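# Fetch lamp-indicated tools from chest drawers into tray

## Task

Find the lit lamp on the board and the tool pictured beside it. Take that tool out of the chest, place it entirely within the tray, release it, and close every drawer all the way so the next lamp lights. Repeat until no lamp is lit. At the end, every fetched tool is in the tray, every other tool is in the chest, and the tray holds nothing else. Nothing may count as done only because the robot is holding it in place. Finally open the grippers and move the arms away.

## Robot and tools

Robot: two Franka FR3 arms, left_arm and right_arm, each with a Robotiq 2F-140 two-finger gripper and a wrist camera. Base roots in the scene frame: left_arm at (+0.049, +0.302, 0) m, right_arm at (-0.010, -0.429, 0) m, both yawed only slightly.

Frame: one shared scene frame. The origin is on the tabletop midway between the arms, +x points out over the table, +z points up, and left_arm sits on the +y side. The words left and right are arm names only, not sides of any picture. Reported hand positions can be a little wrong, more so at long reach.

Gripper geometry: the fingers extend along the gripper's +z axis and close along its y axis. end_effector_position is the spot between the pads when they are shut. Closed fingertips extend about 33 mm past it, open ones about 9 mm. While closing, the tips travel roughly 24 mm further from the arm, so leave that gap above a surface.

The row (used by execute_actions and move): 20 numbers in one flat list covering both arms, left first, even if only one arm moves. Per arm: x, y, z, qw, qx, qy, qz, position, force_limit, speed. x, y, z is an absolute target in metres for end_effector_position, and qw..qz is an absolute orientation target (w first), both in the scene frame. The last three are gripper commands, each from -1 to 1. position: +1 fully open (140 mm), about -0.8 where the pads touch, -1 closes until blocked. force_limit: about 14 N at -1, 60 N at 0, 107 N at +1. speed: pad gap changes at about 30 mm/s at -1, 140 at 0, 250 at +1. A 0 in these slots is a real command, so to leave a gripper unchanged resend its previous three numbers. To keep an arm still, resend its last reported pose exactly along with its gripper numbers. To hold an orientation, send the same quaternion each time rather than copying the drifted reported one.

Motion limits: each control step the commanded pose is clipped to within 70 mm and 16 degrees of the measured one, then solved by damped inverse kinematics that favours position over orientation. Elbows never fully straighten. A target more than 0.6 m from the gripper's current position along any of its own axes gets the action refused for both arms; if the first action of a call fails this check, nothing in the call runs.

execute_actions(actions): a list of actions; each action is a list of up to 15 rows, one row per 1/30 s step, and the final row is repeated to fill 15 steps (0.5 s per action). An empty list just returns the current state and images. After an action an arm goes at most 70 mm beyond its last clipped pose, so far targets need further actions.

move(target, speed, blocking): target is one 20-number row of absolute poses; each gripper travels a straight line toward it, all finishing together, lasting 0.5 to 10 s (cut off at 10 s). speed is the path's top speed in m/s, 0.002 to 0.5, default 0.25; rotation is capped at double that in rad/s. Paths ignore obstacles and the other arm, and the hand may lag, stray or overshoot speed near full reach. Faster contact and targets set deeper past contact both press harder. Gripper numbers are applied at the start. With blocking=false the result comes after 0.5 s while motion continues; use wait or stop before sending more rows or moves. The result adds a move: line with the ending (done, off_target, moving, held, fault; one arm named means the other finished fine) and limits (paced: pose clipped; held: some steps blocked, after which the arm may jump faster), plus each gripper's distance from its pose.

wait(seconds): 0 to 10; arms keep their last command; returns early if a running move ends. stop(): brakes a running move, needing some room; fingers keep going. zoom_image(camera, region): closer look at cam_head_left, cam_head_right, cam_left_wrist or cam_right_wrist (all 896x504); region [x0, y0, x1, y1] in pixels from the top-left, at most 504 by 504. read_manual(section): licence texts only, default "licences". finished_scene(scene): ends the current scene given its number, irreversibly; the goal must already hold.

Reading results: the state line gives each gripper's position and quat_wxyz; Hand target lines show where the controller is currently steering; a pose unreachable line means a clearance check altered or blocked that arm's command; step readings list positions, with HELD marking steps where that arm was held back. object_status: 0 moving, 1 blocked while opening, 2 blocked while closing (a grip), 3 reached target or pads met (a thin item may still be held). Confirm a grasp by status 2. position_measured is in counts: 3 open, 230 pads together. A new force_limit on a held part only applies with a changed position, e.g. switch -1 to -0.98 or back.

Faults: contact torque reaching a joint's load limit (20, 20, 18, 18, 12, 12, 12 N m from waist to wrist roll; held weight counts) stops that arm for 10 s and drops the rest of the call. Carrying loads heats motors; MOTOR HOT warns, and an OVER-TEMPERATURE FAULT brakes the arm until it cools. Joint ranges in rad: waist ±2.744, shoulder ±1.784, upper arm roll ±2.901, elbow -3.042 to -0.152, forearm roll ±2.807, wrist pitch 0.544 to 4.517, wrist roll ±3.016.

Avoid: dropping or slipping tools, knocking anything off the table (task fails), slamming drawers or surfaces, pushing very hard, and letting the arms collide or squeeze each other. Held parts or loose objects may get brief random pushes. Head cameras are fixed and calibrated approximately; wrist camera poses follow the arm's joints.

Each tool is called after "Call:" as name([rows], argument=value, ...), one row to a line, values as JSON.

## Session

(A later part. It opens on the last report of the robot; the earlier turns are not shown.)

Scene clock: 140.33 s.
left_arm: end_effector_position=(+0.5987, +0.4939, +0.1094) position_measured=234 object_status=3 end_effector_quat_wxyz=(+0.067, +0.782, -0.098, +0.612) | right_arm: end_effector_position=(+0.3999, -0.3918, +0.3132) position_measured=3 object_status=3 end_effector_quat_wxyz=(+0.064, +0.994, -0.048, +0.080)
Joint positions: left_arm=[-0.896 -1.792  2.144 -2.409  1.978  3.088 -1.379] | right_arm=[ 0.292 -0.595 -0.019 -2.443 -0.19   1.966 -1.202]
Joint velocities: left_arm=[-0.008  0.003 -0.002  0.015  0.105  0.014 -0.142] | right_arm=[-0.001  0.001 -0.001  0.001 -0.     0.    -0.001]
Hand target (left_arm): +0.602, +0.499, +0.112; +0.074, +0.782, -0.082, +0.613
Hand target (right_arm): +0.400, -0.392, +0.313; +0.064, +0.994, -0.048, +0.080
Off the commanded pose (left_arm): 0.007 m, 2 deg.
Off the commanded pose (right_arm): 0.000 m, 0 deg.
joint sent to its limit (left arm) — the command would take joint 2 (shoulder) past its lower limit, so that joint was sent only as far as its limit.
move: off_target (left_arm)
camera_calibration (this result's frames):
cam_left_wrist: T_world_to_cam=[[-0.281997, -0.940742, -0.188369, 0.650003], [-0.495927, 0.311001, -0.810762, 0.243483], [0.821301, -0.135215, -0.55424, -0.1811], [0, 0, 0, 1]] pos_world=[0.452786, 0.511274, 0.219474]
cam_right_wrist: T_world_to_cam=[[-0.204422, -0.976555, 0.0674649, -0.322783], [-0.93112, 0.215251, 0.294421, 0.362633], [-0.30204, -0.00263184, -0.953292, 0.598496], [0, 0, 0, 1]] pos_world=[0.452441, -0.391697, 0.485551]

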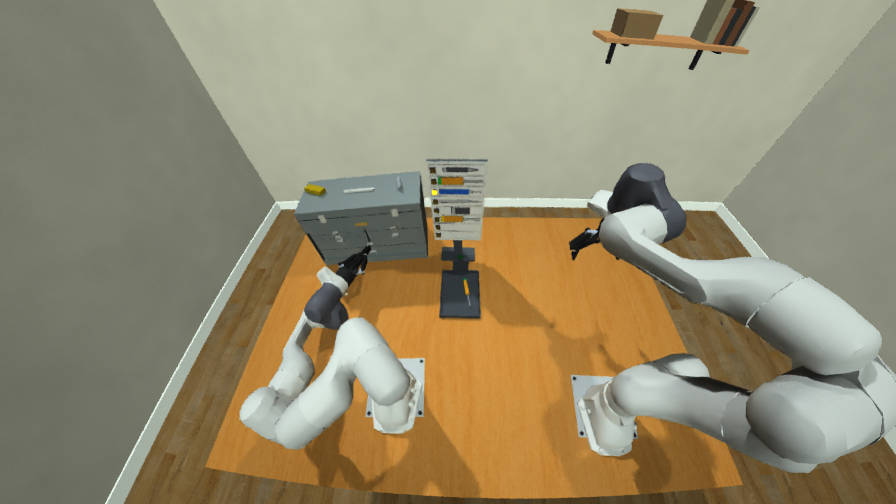

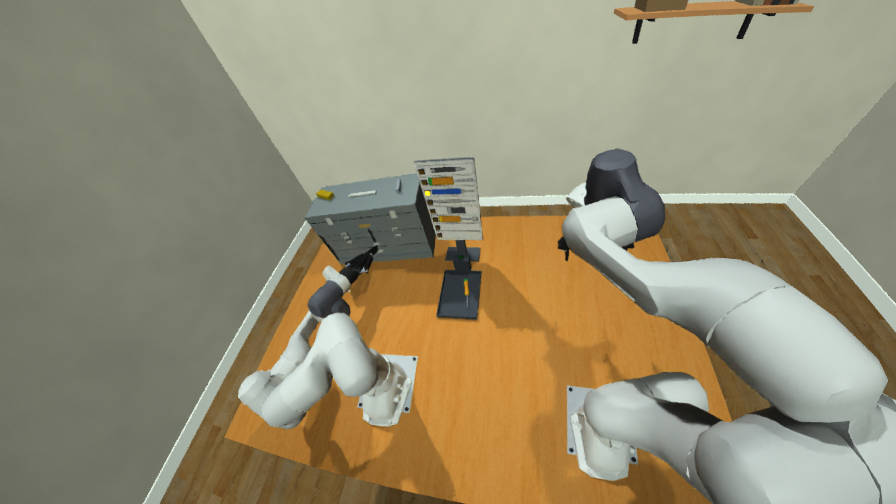

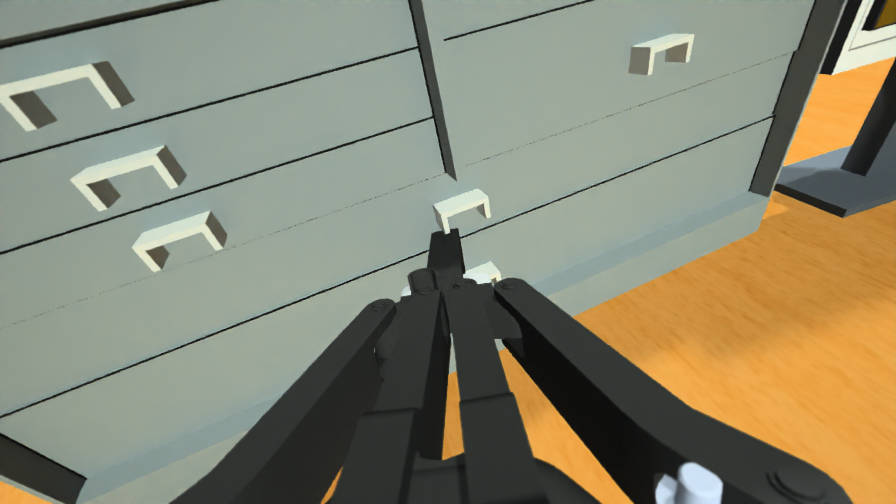

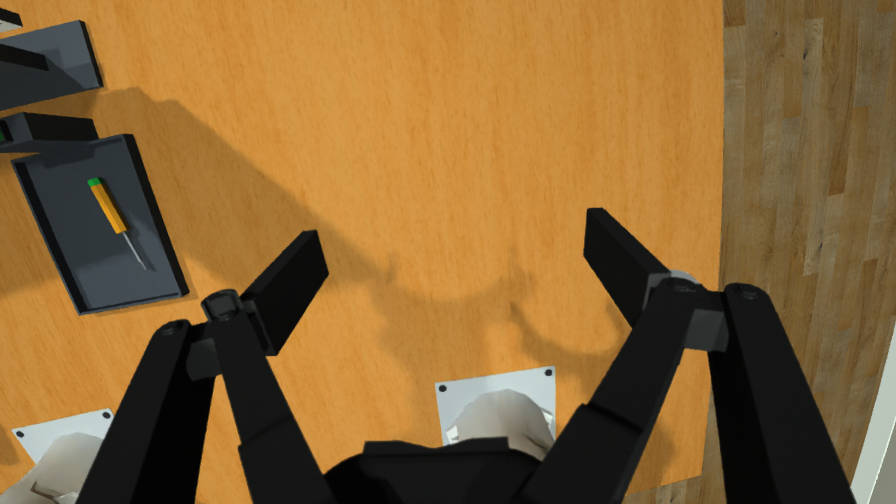

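Blue is lit; same drawer. Reopen.

Call:
move(target=[0.54,0.478,0.122,0.07,0.783,-0.079,0.613,0,0.5,0,0.3999,-0.3918,0.3132,0.064,0.994,-0.048,0.080,1,0,0], speed=0.1)

Call:
move(target=[0.592,0.478,0.122,0.07,0.783,-0.079,0.613,0,0.5,0,0.3999,-0.3918,0.3132,0.064,0.994,-0.048,0.080,1,0,0], speed=0.1)

Call:
move(target=[0.592,0.478,0.122,0.07,0.783,-0.079,0.613,-1,1,0,0.3999,-0.3918,0.3132,0.064,0.994,-0.048,0.080,1,0,0], speed=0.1)

Scene clock: 141.60 s.
left_arm: end_effector_position=(+0.5410, +0.4801, +0.1221) position_measured=129 object_status=3 end_effector_quat_wxyz=(+0.071, +0.784, -0.077, +0.612) | right_arm: end_effector_position=(+0.3999, -0.3918, +0.3132) position_measured=3 object_status=3 end_effector_quat_wxyz=(+0.064, +0.994, -0.048, +0.080)
Joint positions: left_arm=[-0.725 -1.68   2.22  -2.579  2.002  3.129 -1.398] | right_arm=[ 0.292 -0.595 -0.019 -2.443 -0.19   1.966 -1.202]
Joint velocities: left_arm=[-0.     0.007 -0.    -0.002 -0.001  0.014 -0.   ] | right_arm=[-0.001 -0.     0.002  0.001 -0.    -0.     0.   ]
Hand target (left_arm): +0.540, +0.480, +0.123; +0.069, +0.783, -0.079, +0.614
Hand target (right_arm): +0.400, -0.392, +0.313; +0.064, +0.994, -0.048, +0.080
Off the commanded pose (left_arm): 0.002 m, 0 deg.
Off the commanded pose (right_arm): 0.000 m, 0 deg.
move: done
camera_calibration (this result's frames):
cam_left_wrist: T_world_to_cam=[[-0.256349, -0.953705, -0.157263, 0.611746], [-0.508522, 0.271432, -0.817147, 0.256028], [0.822004, -0.129504, -0.554562, -0.13161], [0, 0, 0, 1]] pos_world=[0.3952, 0.496887, 0.232432]
cam_right_wrist: T_world_to_cam=[[-0.204422, -0.976555, 0.0674648, -0.322783], [-0.93112, 0.215251, 0.294421, 0.362633], [-0.30204, -0.00263182, -0.953292, 0.598496], [0, 0, 0, 1]] pos_world=[0.452441, -0.391697, 0.485551]

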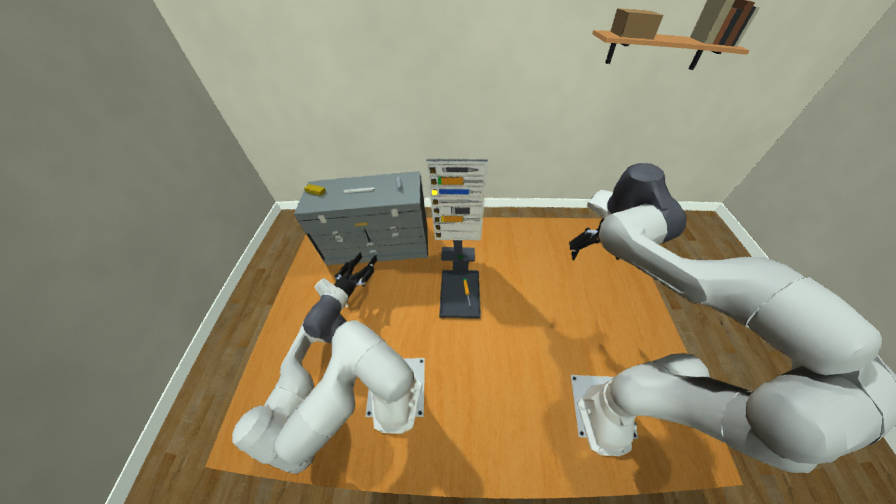

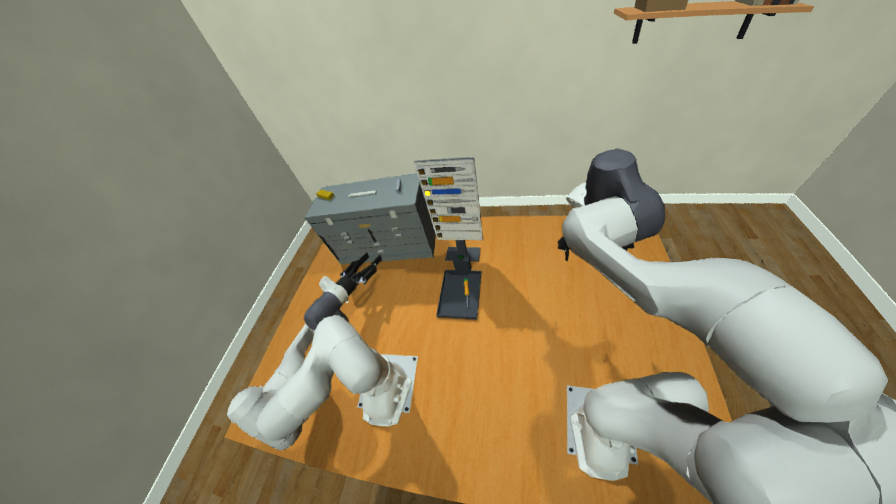

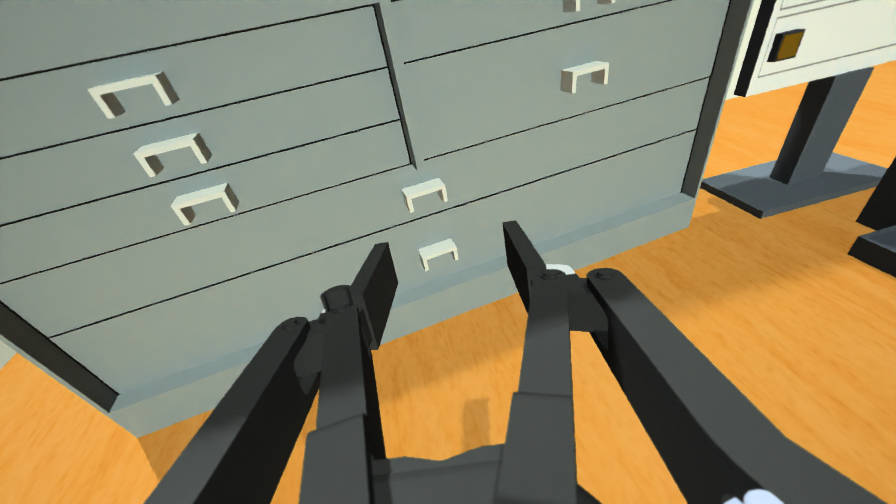

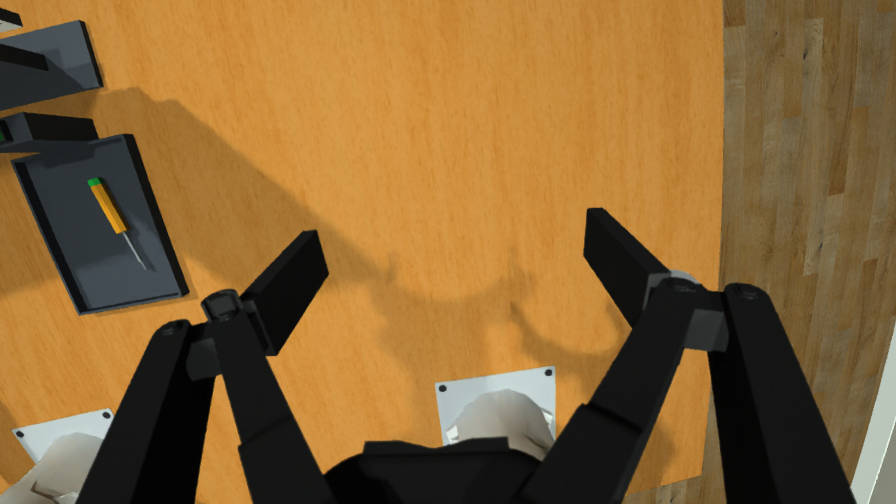

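Scene clock: 142.67 s.
left_arm: end_effector_position=(+0.5904, +0.4762, +0.1213) position_measured=129 object_status=3 end_effector_quat_wxyz=(+0.066, +0.782, -0.094, +0.613) | right_arm: end_effector_position=(+0.3999, -0.3918, +0.3132) position_measured=3 object_status=3 end_effector_quat_wxyz=(+0.064, +0.994, -0.048, +0.080)
Joint positions: left_arm=[-0.862 -1.794  2.139 -2.452  2.144  3.063 -1.545] | right_arm=[ 0.292 -0.595 -0.019 -2.443 -0.19   1.966 -1.202]
Joint velocities: left_arm=[-0.003 -0.001 -0.004  0.01   0.086  0.001 -0.13 ] | right_arm=[-0.001  0.    -0.001  0.001  0.    -0.    -0.   ]
Hand target (left_arm): +0.591, +0.476, +0.122; +0.074, +0.783, -0.082, +0.612
Hand target (right_arm): +0.400, -0.392, +0.313; +0.064, +0.994, -0.048, +0.080
Off the commanded pose (left_arm): 0.003 m, 2 deg.
Off the commanded pose (right_arm): 0.000 m, 0 deg.
joint sent to its limit (left arm) — the command would take joint 2 (shoulder) past its lower limit, so that joint was sent only as far as its limit.
move: done
camera_calibration (this result's frames):
cam_left_wrist: T_world_to_cam=[[-0.273578, -0.943618, -0.186386, 0.629434], [-0.497108, 0.304604, -0.812465, 0.258509], [0.823431, -0.129619, -0.552413, -0.174206], [0, 0, 0, 1]] pos_world=[0.444153, 0.492622, 0.231113]
cam_right_wrist: T_world_to_cam=[[-0.204422, -0.976555, 0.0674648, -0.322783], [-0.93112, 0.215251, 0.294421, 0.362633], [-0.30204, -0.00263178, -0.953292, 0.598496], [0, 0, 0, 1]] pos_world=[0.452441, -0.391697, 0.485551]

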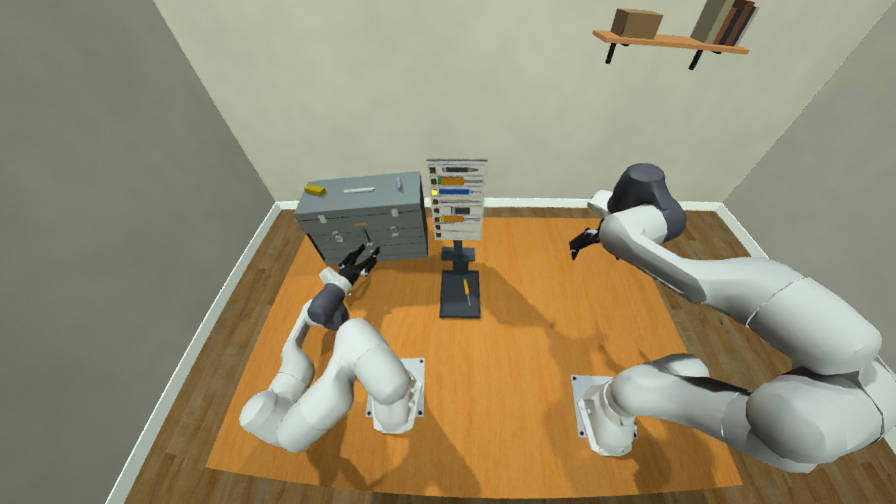

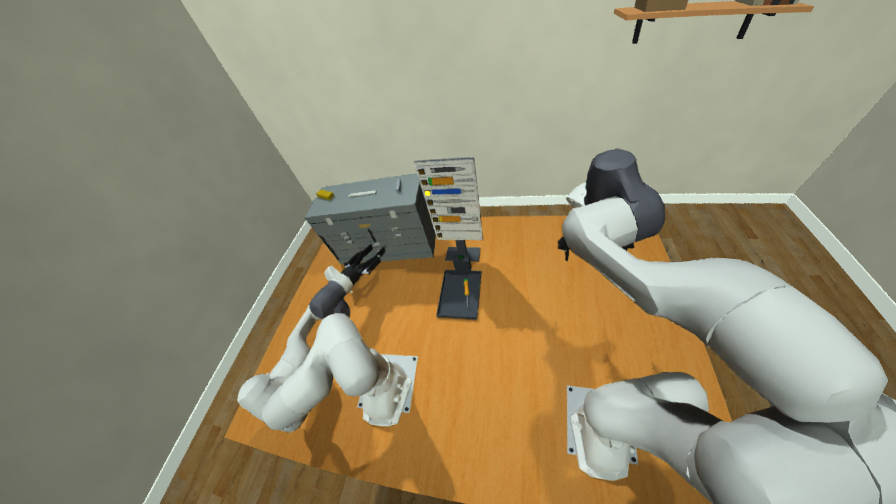

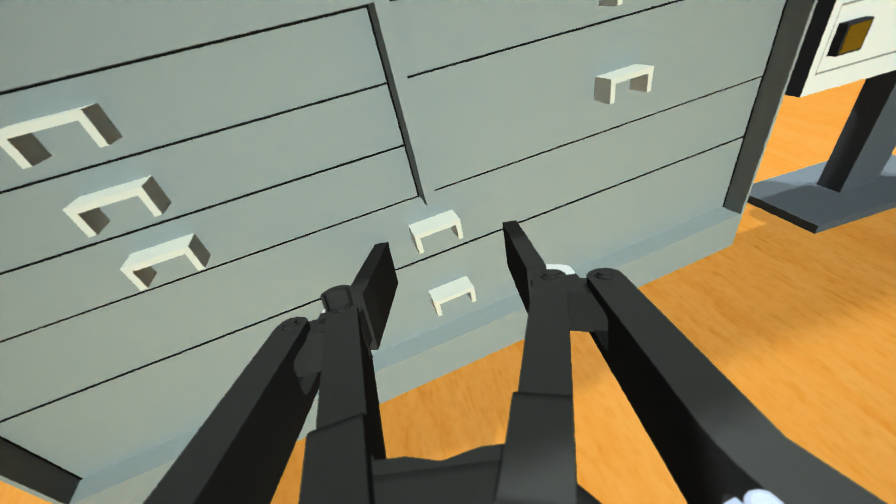

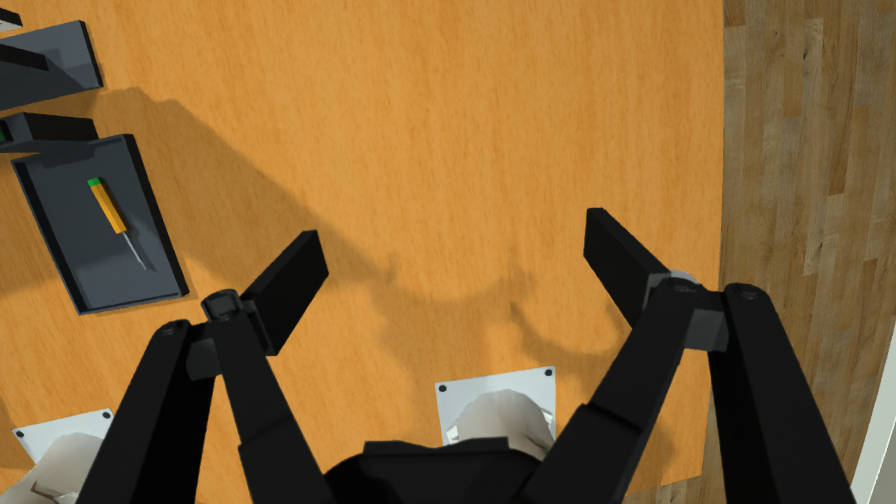

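Scene clock: 143.37 s.
left_arm: end_effector_position=(+0.5901, +0.4908, +0.1210) position_measured=236 object_status=3 end_effector_quat_wxyz=(+0.060, +0.784, -0.079, +0.613) | right_arm: end_effector_position=(+0.3999, -0.3918, +0.3132) position_measured=3 object_status=3 end_effector_quat_wxyz=(+0.064, +0.994, -0.048, +0.080)
Joint positions: left_arm=[-0.854 -1.794  2.128 -2.436  2.173  3.065 -1.595] | right_arm=[ 0.292 -0.595 -0.019 -2.443 -0.19   1.966 -1.202]
Joint velocities: left_arm=[-0.001 -0.001 -0.001  0.004  0.044 -0.001 -0.076] | right_arm=[-0.001 -0.001  0.001 -0.    -0.001  0.    -0.001]
Hand target (left_arm): +0.592, +0.478, +0.122; +0.071, +0.783, -0.080, +0.613
Hand target (right_arm): +0.400, -0.392, +0.313; +0.064, +0.994, -0.048, +0.080
Off the commanded pose (left_arm): 0.013 m, 1 deg.
Off the commanded pose (right_arm): 0.000 m, 0 deg.
joint sent to its limit (left arm) — the command would take joint 2 (shoulder) past its lower limit, so that joint was sent only as far as its limit.
move: off_target (left_arm)
camera_calibration (this result's frames):
cam_left_wrist: T_world_to_cam=[[-0.245591, -0.953116, -0.176794, 0.630057], [-0.508984, 0.282004, -0.81327, 0.27187], [0.824997, -0.109747, -0.554378, -0.182615], [0, 0, 0, 1]] pos_world=[0.443771, 0.503807, 0.231256]
cam_right_wrist: T_world_to_cam=[[-0.204421, -0.976555, 0.0674648, -0.322783], [-0.93112, 0.21525, 0.294421, 0.362633], [-0.30204, -0.00263184, -0.953292, 0.598496], [0, 0, 0, 1]] pos_world=[0.452441, -0.391697, 0.485551]

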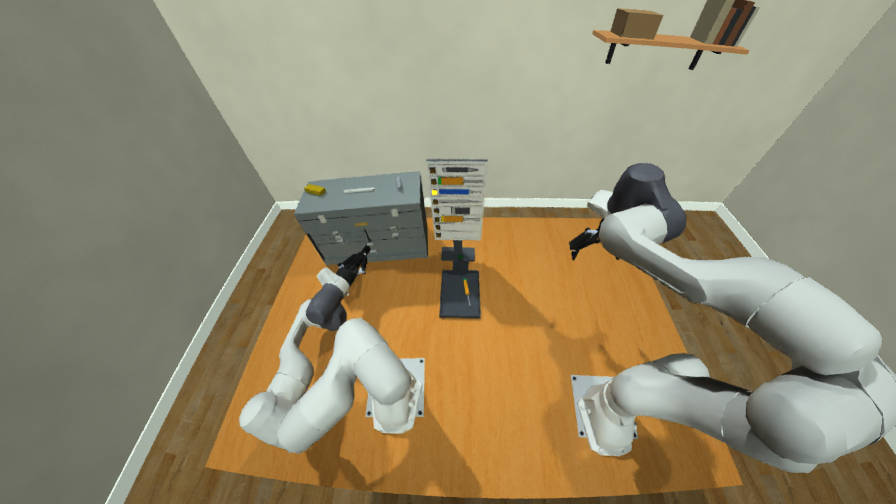

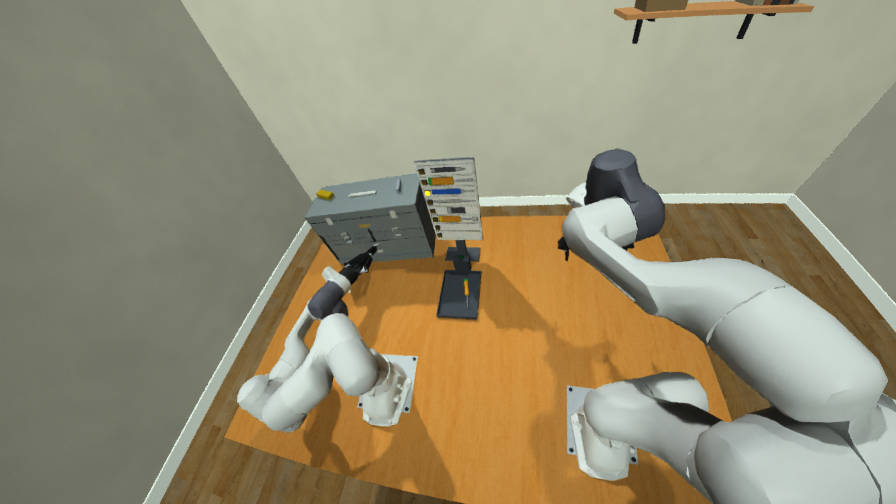

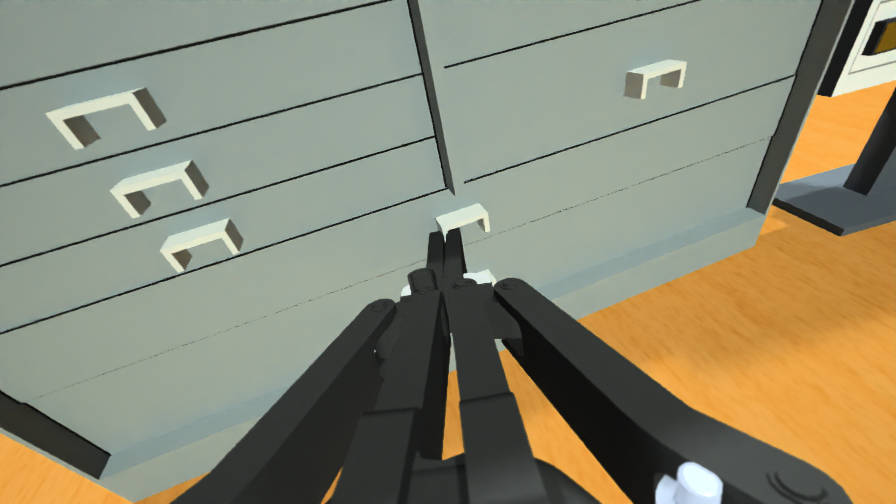

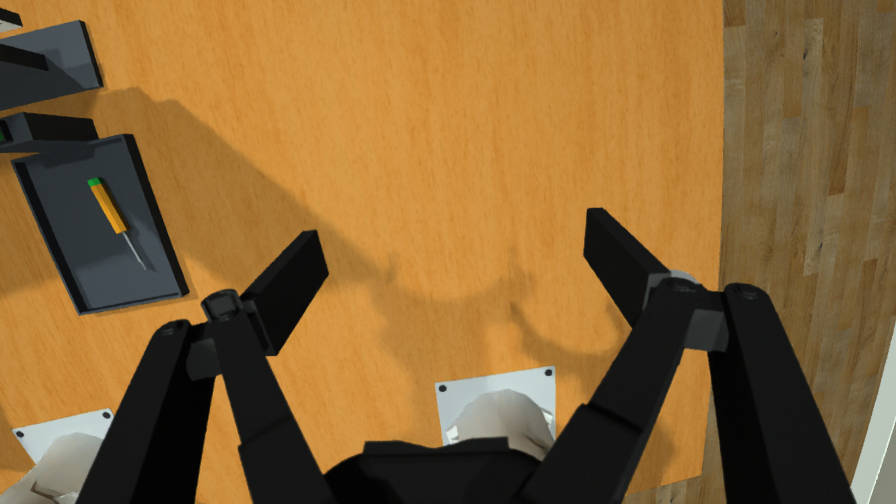

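Call:
move(target=[0.56,0.478,0.132,0.07,0.783,-0.079,0.613,0,1,0,0.3999,-0.3918,0.3132,0.064,0.994,-0.048,0.080,1,0,0], speed=0.1)

Call:
move(target=[0.598,0.478,0.130,0.07,0.783,-0.079,0.613,0,1,0,0.3999,-0.3918,0.3132,0.064,0.994,-0.048,0.080,1,0,0], speed=0.08)

Call:
move(target=[0.598,0.478,0.130,0.07,0.783,-0.079,0.613,-1,1,0,0.3999,-0.3918,0.3132,0.064,0.994,-0.048,0.080,1,0,0], speed=0.08)

Scene clock: 144.50 s.
left_arm: end_effector_position=(+0.5606, +0.4792, +0.1314) position_measured=129 object_status=3 end_effector_quat_wxyz=(+0.068, +0.784, -0.081, +0.612) | right_arm: end_effector_position=(+0.3999, -0.3918, +0.3132) position_measured=3 object_status=3 end_effector_quat_wxyz=(+0.064, +0.994, -0.048, +0.080)
Joint positions: left_arm=[-0.798 -1.692  2.153 -2.52   2.156  3.119 -1.608] | right_arm=[ 0.292 -0.595 -0.019 -2.443 -0.19   1.966 -1.202]
Joint velocities: left_arm=[-0.001  0.005 -0.     0.001 -0.002  0.016 -0.   ] | right_arm=[ 0.001  0.001 -0.001 -0.002 -0.001 -0.    -0.001]
Hand target (left_arm): +0.560, +0.479, +0.132; +0.070, +0.783, -0.079, +0.613
Hand target (right_arm): +0.400, -0.392, +0.313; +0.064, +0.994, -0.048, +0.080
Off the commanded pose (left_arm): 0.001 m, 0 deg.
Off the commanded pose (right_arm): 0.000 m, 0 deg.
move: done
camera_calibration (this result's frames):
cam_left_wrist: T_world_to_cam=[[-0.257908, -0.951551, -0.167435, 0.618522], [-0.507353, 0.280865, -0.814683, 0.268386], [0.822239, -0.125164, -0.555209, -0.144821], [0, 0, 0, 1]] pos_world=[0.414766, 0.495049, 0.241806]
cam_right_wrist: T_world_to_cam=[[-0.204422, -0.976555, 0.0674649, -0.322783], [-0.93112, 0.215251, 0.294421, 0.362633], [-0.30204, -0.00263182, -0.953292, 0.598496], [0, 0, 0, 1]] pos_world=[0.452441, -0.391697, 0.485551]

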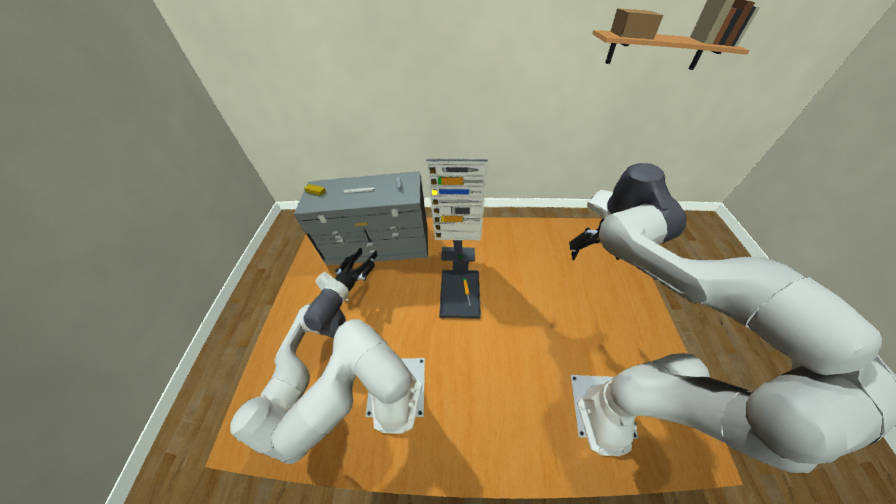

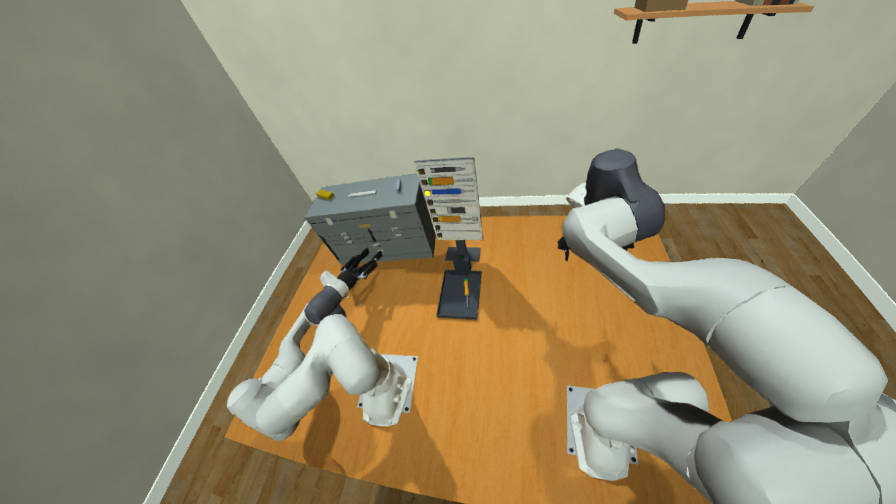

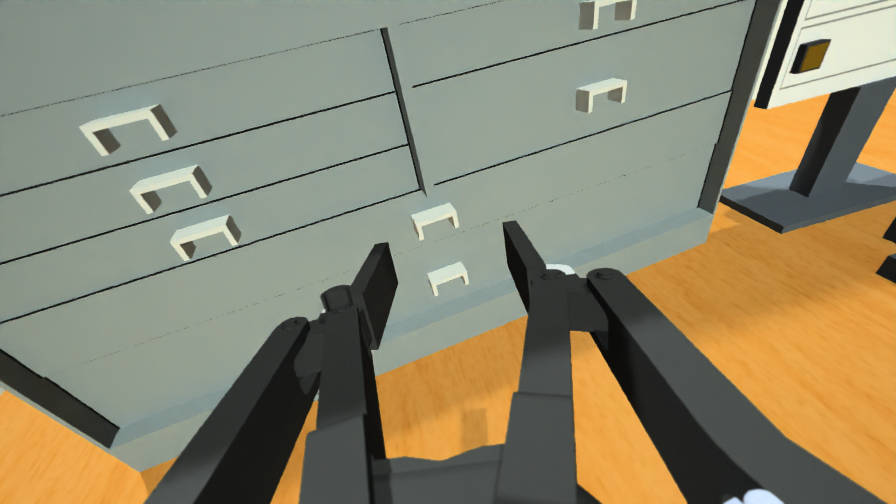

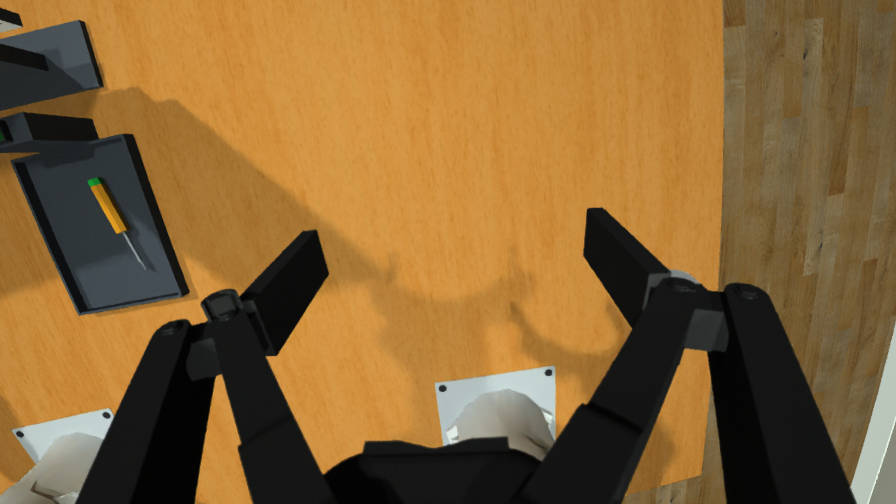

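Scene clock: 145.23 s.
left_arm: end_effector_position=(+0.5938, +0.4783, +0.1338) position_measured=129 object_status=3 end_effector_quat_wxyz=(+0.066, +0.779, -0.085, +0.618) | right_arm: end_effector_position=(+0.3999, -0.3918, +0.3132) position_measured=3 object_status=3 end_effector_quat_wxyz=(+0.064, +0.994, -0.048, +0.080)
Joint positions: left_arm=[-0.871 -1.79   2.11  -2.449  2.196  3.064 -1.636] | right_arm=[ 0.292 -0.595 -0.019 -2.443 -0.19   1.966 -1.202]
Joint velocities: left_arm=[-0.004  0.001 -0.006  0.004  0.043  0.    -0.063] | right_arm=[-0.     0.002 -0.001 -0.    -0.001 -0.001 -0.   ]
Hand target (left_arm): +0.598, +0.477, +0.130; +0.071, +0.783, -0.080, +0.613
Hand target (right_arm): +0.400, -0.392, +0.313; +0.064, +0.994, -0.048, +0.080
Off the commanded pose (left_arm): 0.006 m, 1 deg.
Off the commanded pose (right_arm): 0.000 m, 0 deg.
joint sent to its limit (left arm) — the command would take joint 2 (shoulder) past its lower limit, so that joint was sent only as far as its limit.
move: off_target (left_arm)
camera_calibration (this result's frames):
cam_left_wrist: T_world_to_cam=[[-0.259394, -0.949536, -0.176341, 0.627738], [-0.493906, 0.287333, -0.820668, 0.277184], [0.829923, -0.12578, -0.543514, -0.176737], [0, 0, 0, 1]] pos_world=[0.446412, 0.494186, 0.242113]
cam_right_wrist: T_world_to_cam=[[-0.204422, -0.976555, 0.0674648, -0.322783], [-0.93112, 0.21525, 0.294421, 0.362633], [-0.30204, -0.0026319, -0.953292, 0.598496], [0, 0, 0, 1]] pos_world=[0.452441, -0.391697, 0.485551]

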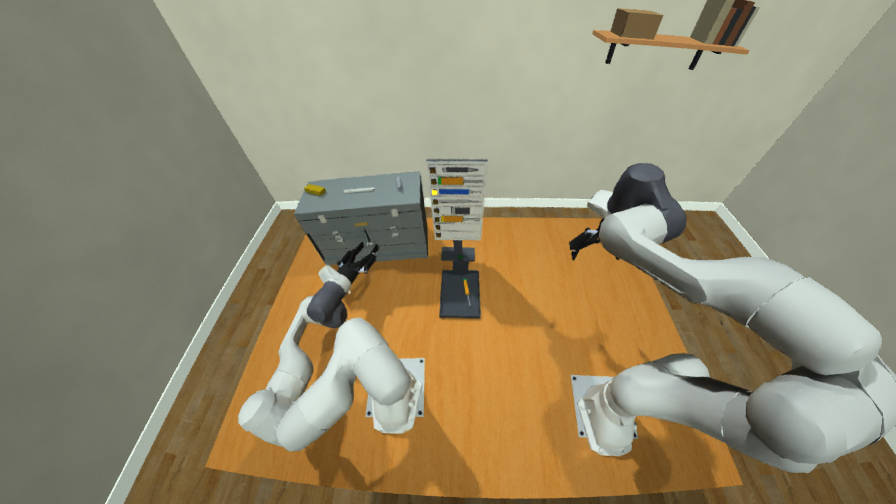

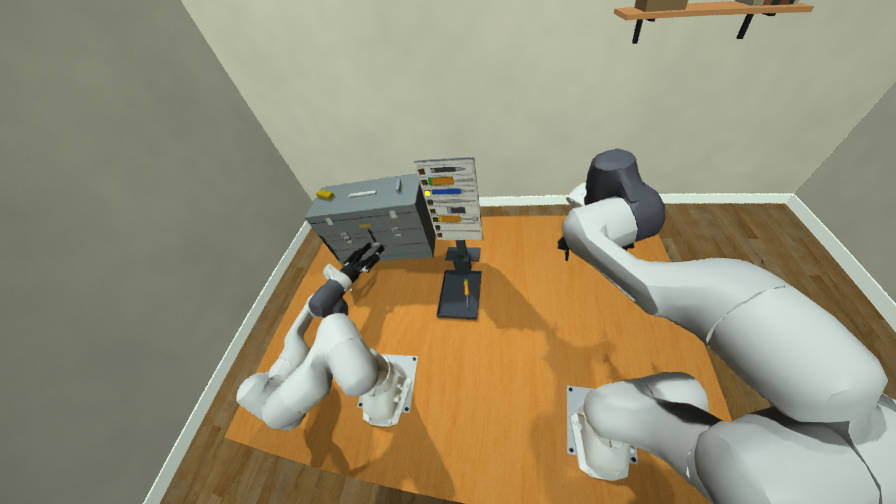

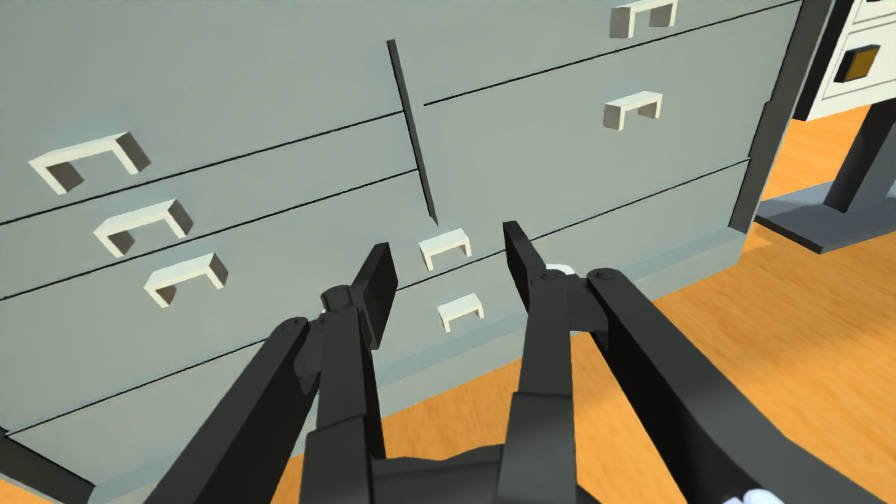

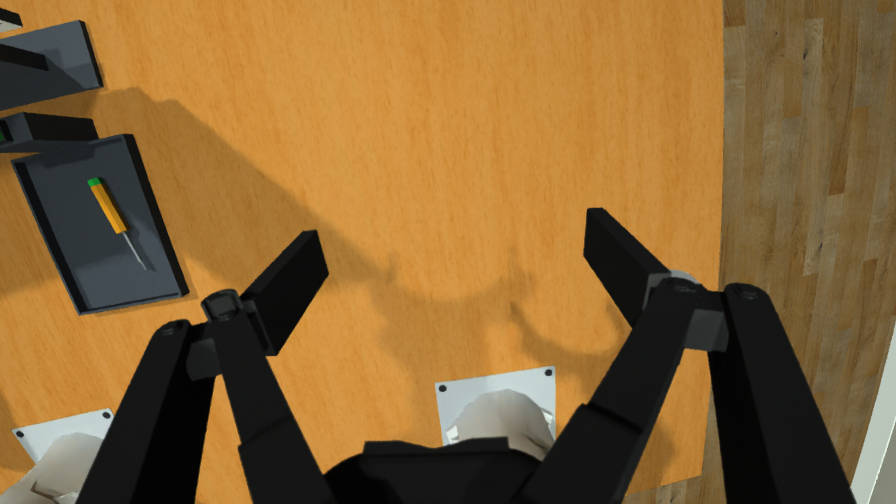

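Scene clock: 145.93 s.
left_arm: end_effector_position=(+0.5921, +0.4911, +0.1353) position_measured=236 object_status=3 end_effector_quat_wxyz=(+0.060, +0.779, -0.075, +0.619) | right_arm: end_effector_position=(+0.3999, -0.3918, +0.3132) position_measured=3 object_status=3 end_effector_quat_wxyz=(+0.064, +0.994, -0.048, +0.080)
Joint positions: left_arm=[-0.859 -1.788  2.103 -2.441  2.201  3.069 -1.651] | right_arm=[ 0.292 -0.595 -0.019 -2.443 -0.19   1.966 -1.202]
Joint velocities: left_arm=[ 0.001 -0.    -0.001  0.002  0.009  0.    -0.022] | right_arm=[ 0.     0.002 -0.002 -0.    -0.002 -0.     0.001]
Hand target (left_arm): +0.597, +0.478, +0.130; +0.070, +0.783, -0.079, +0.613
Hand target (right_arm): +0.400, -0.392, +0.313; +0.064, +0.994, -0.048, +0.080
Off the commanded pose (left_arm): 0.015 m, 1 deg.
Off the commanded pose (right_arm): 0.000 m, 0 deg.
joint sent to its limit (left arm) — the command would take joint 2 (shoulder) past its lower limit, so that joint was sent only as far as its limit.
move: off_target (left_arm)
camera_calibration (this result's frames):
cam_left_wrist: T_world_to_cam=[[-0.237754, -0.955506, -0.174587, 0.629661], [-0.498343, 0.274276, -0.822452, 0.283154], [0.833743, -0.108537, -0.54138, -0.18389], [0, 0, 0, 1]] pos_world=[0.44413, 0.504023, 0.243257]
cam_right_wrist: T_world_to_cam=[[-0.204422, -0.976555, 0.0674649, -0.322783], [-0.93112, 0.215251, 0.294421, 0.362633], [-0.30204, -0.00263194, -0.953292, 0.598496], [0, 0, 0, 1]] pos_world=[0.452441, -0.391697, 0.485551]

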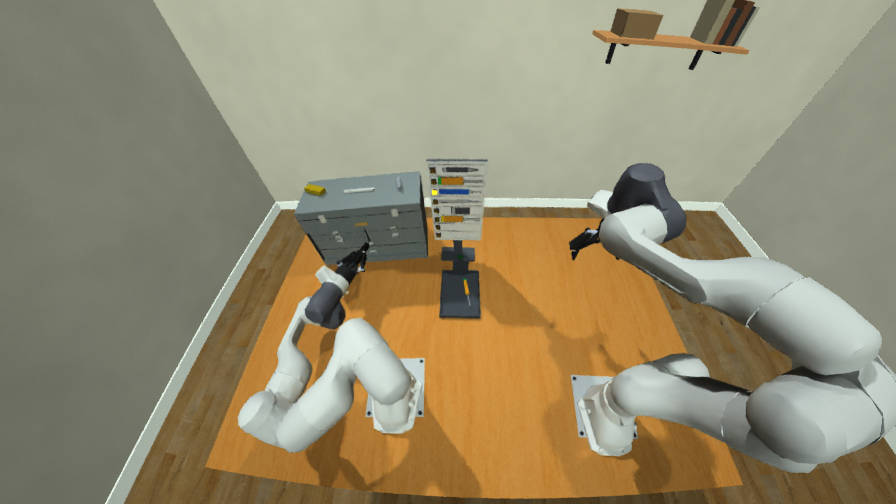

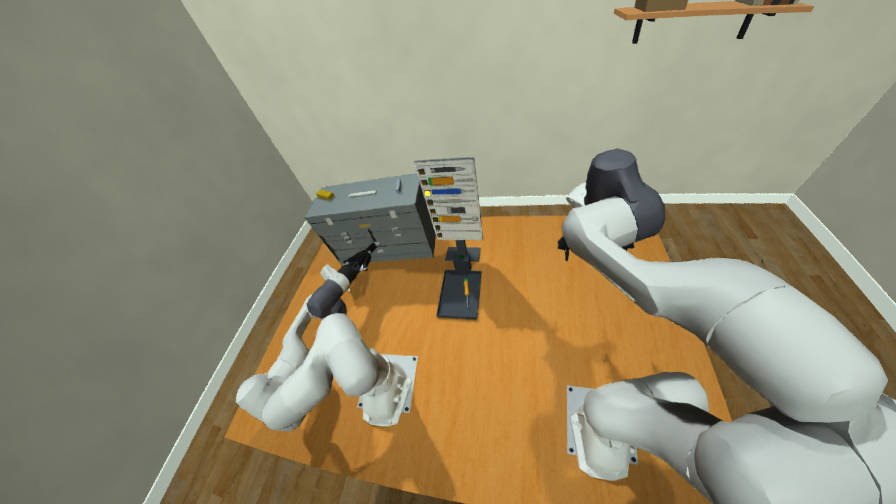

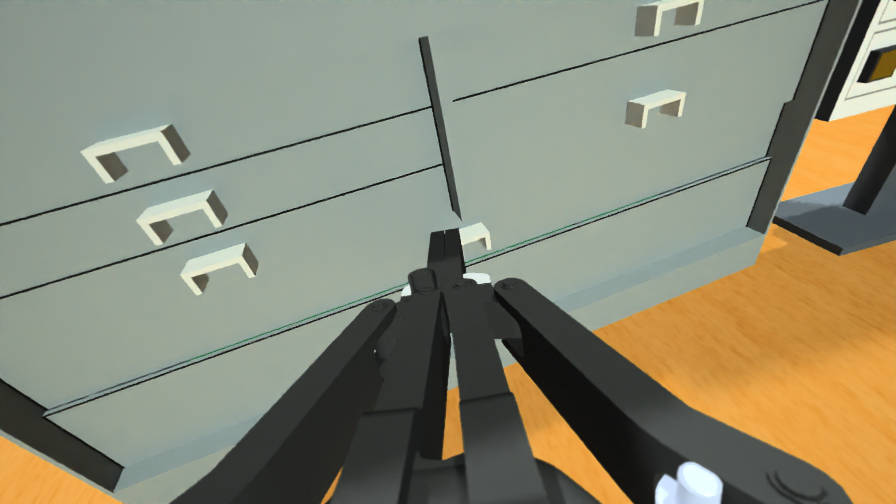

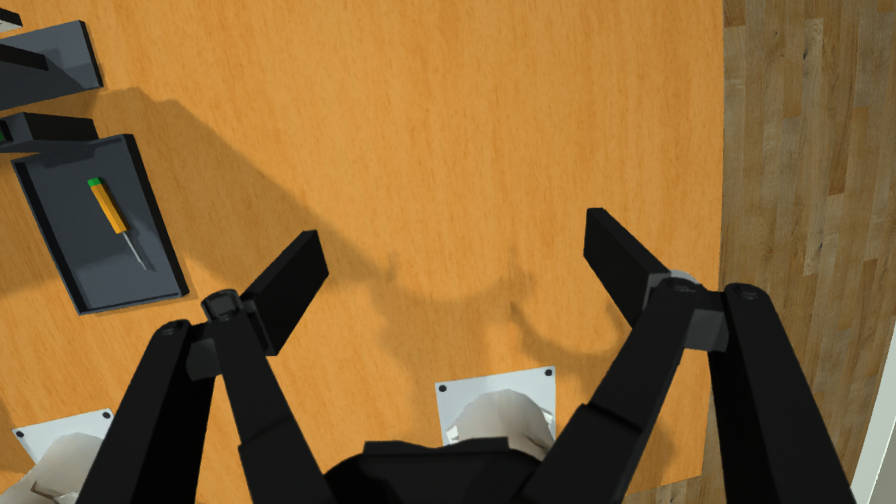

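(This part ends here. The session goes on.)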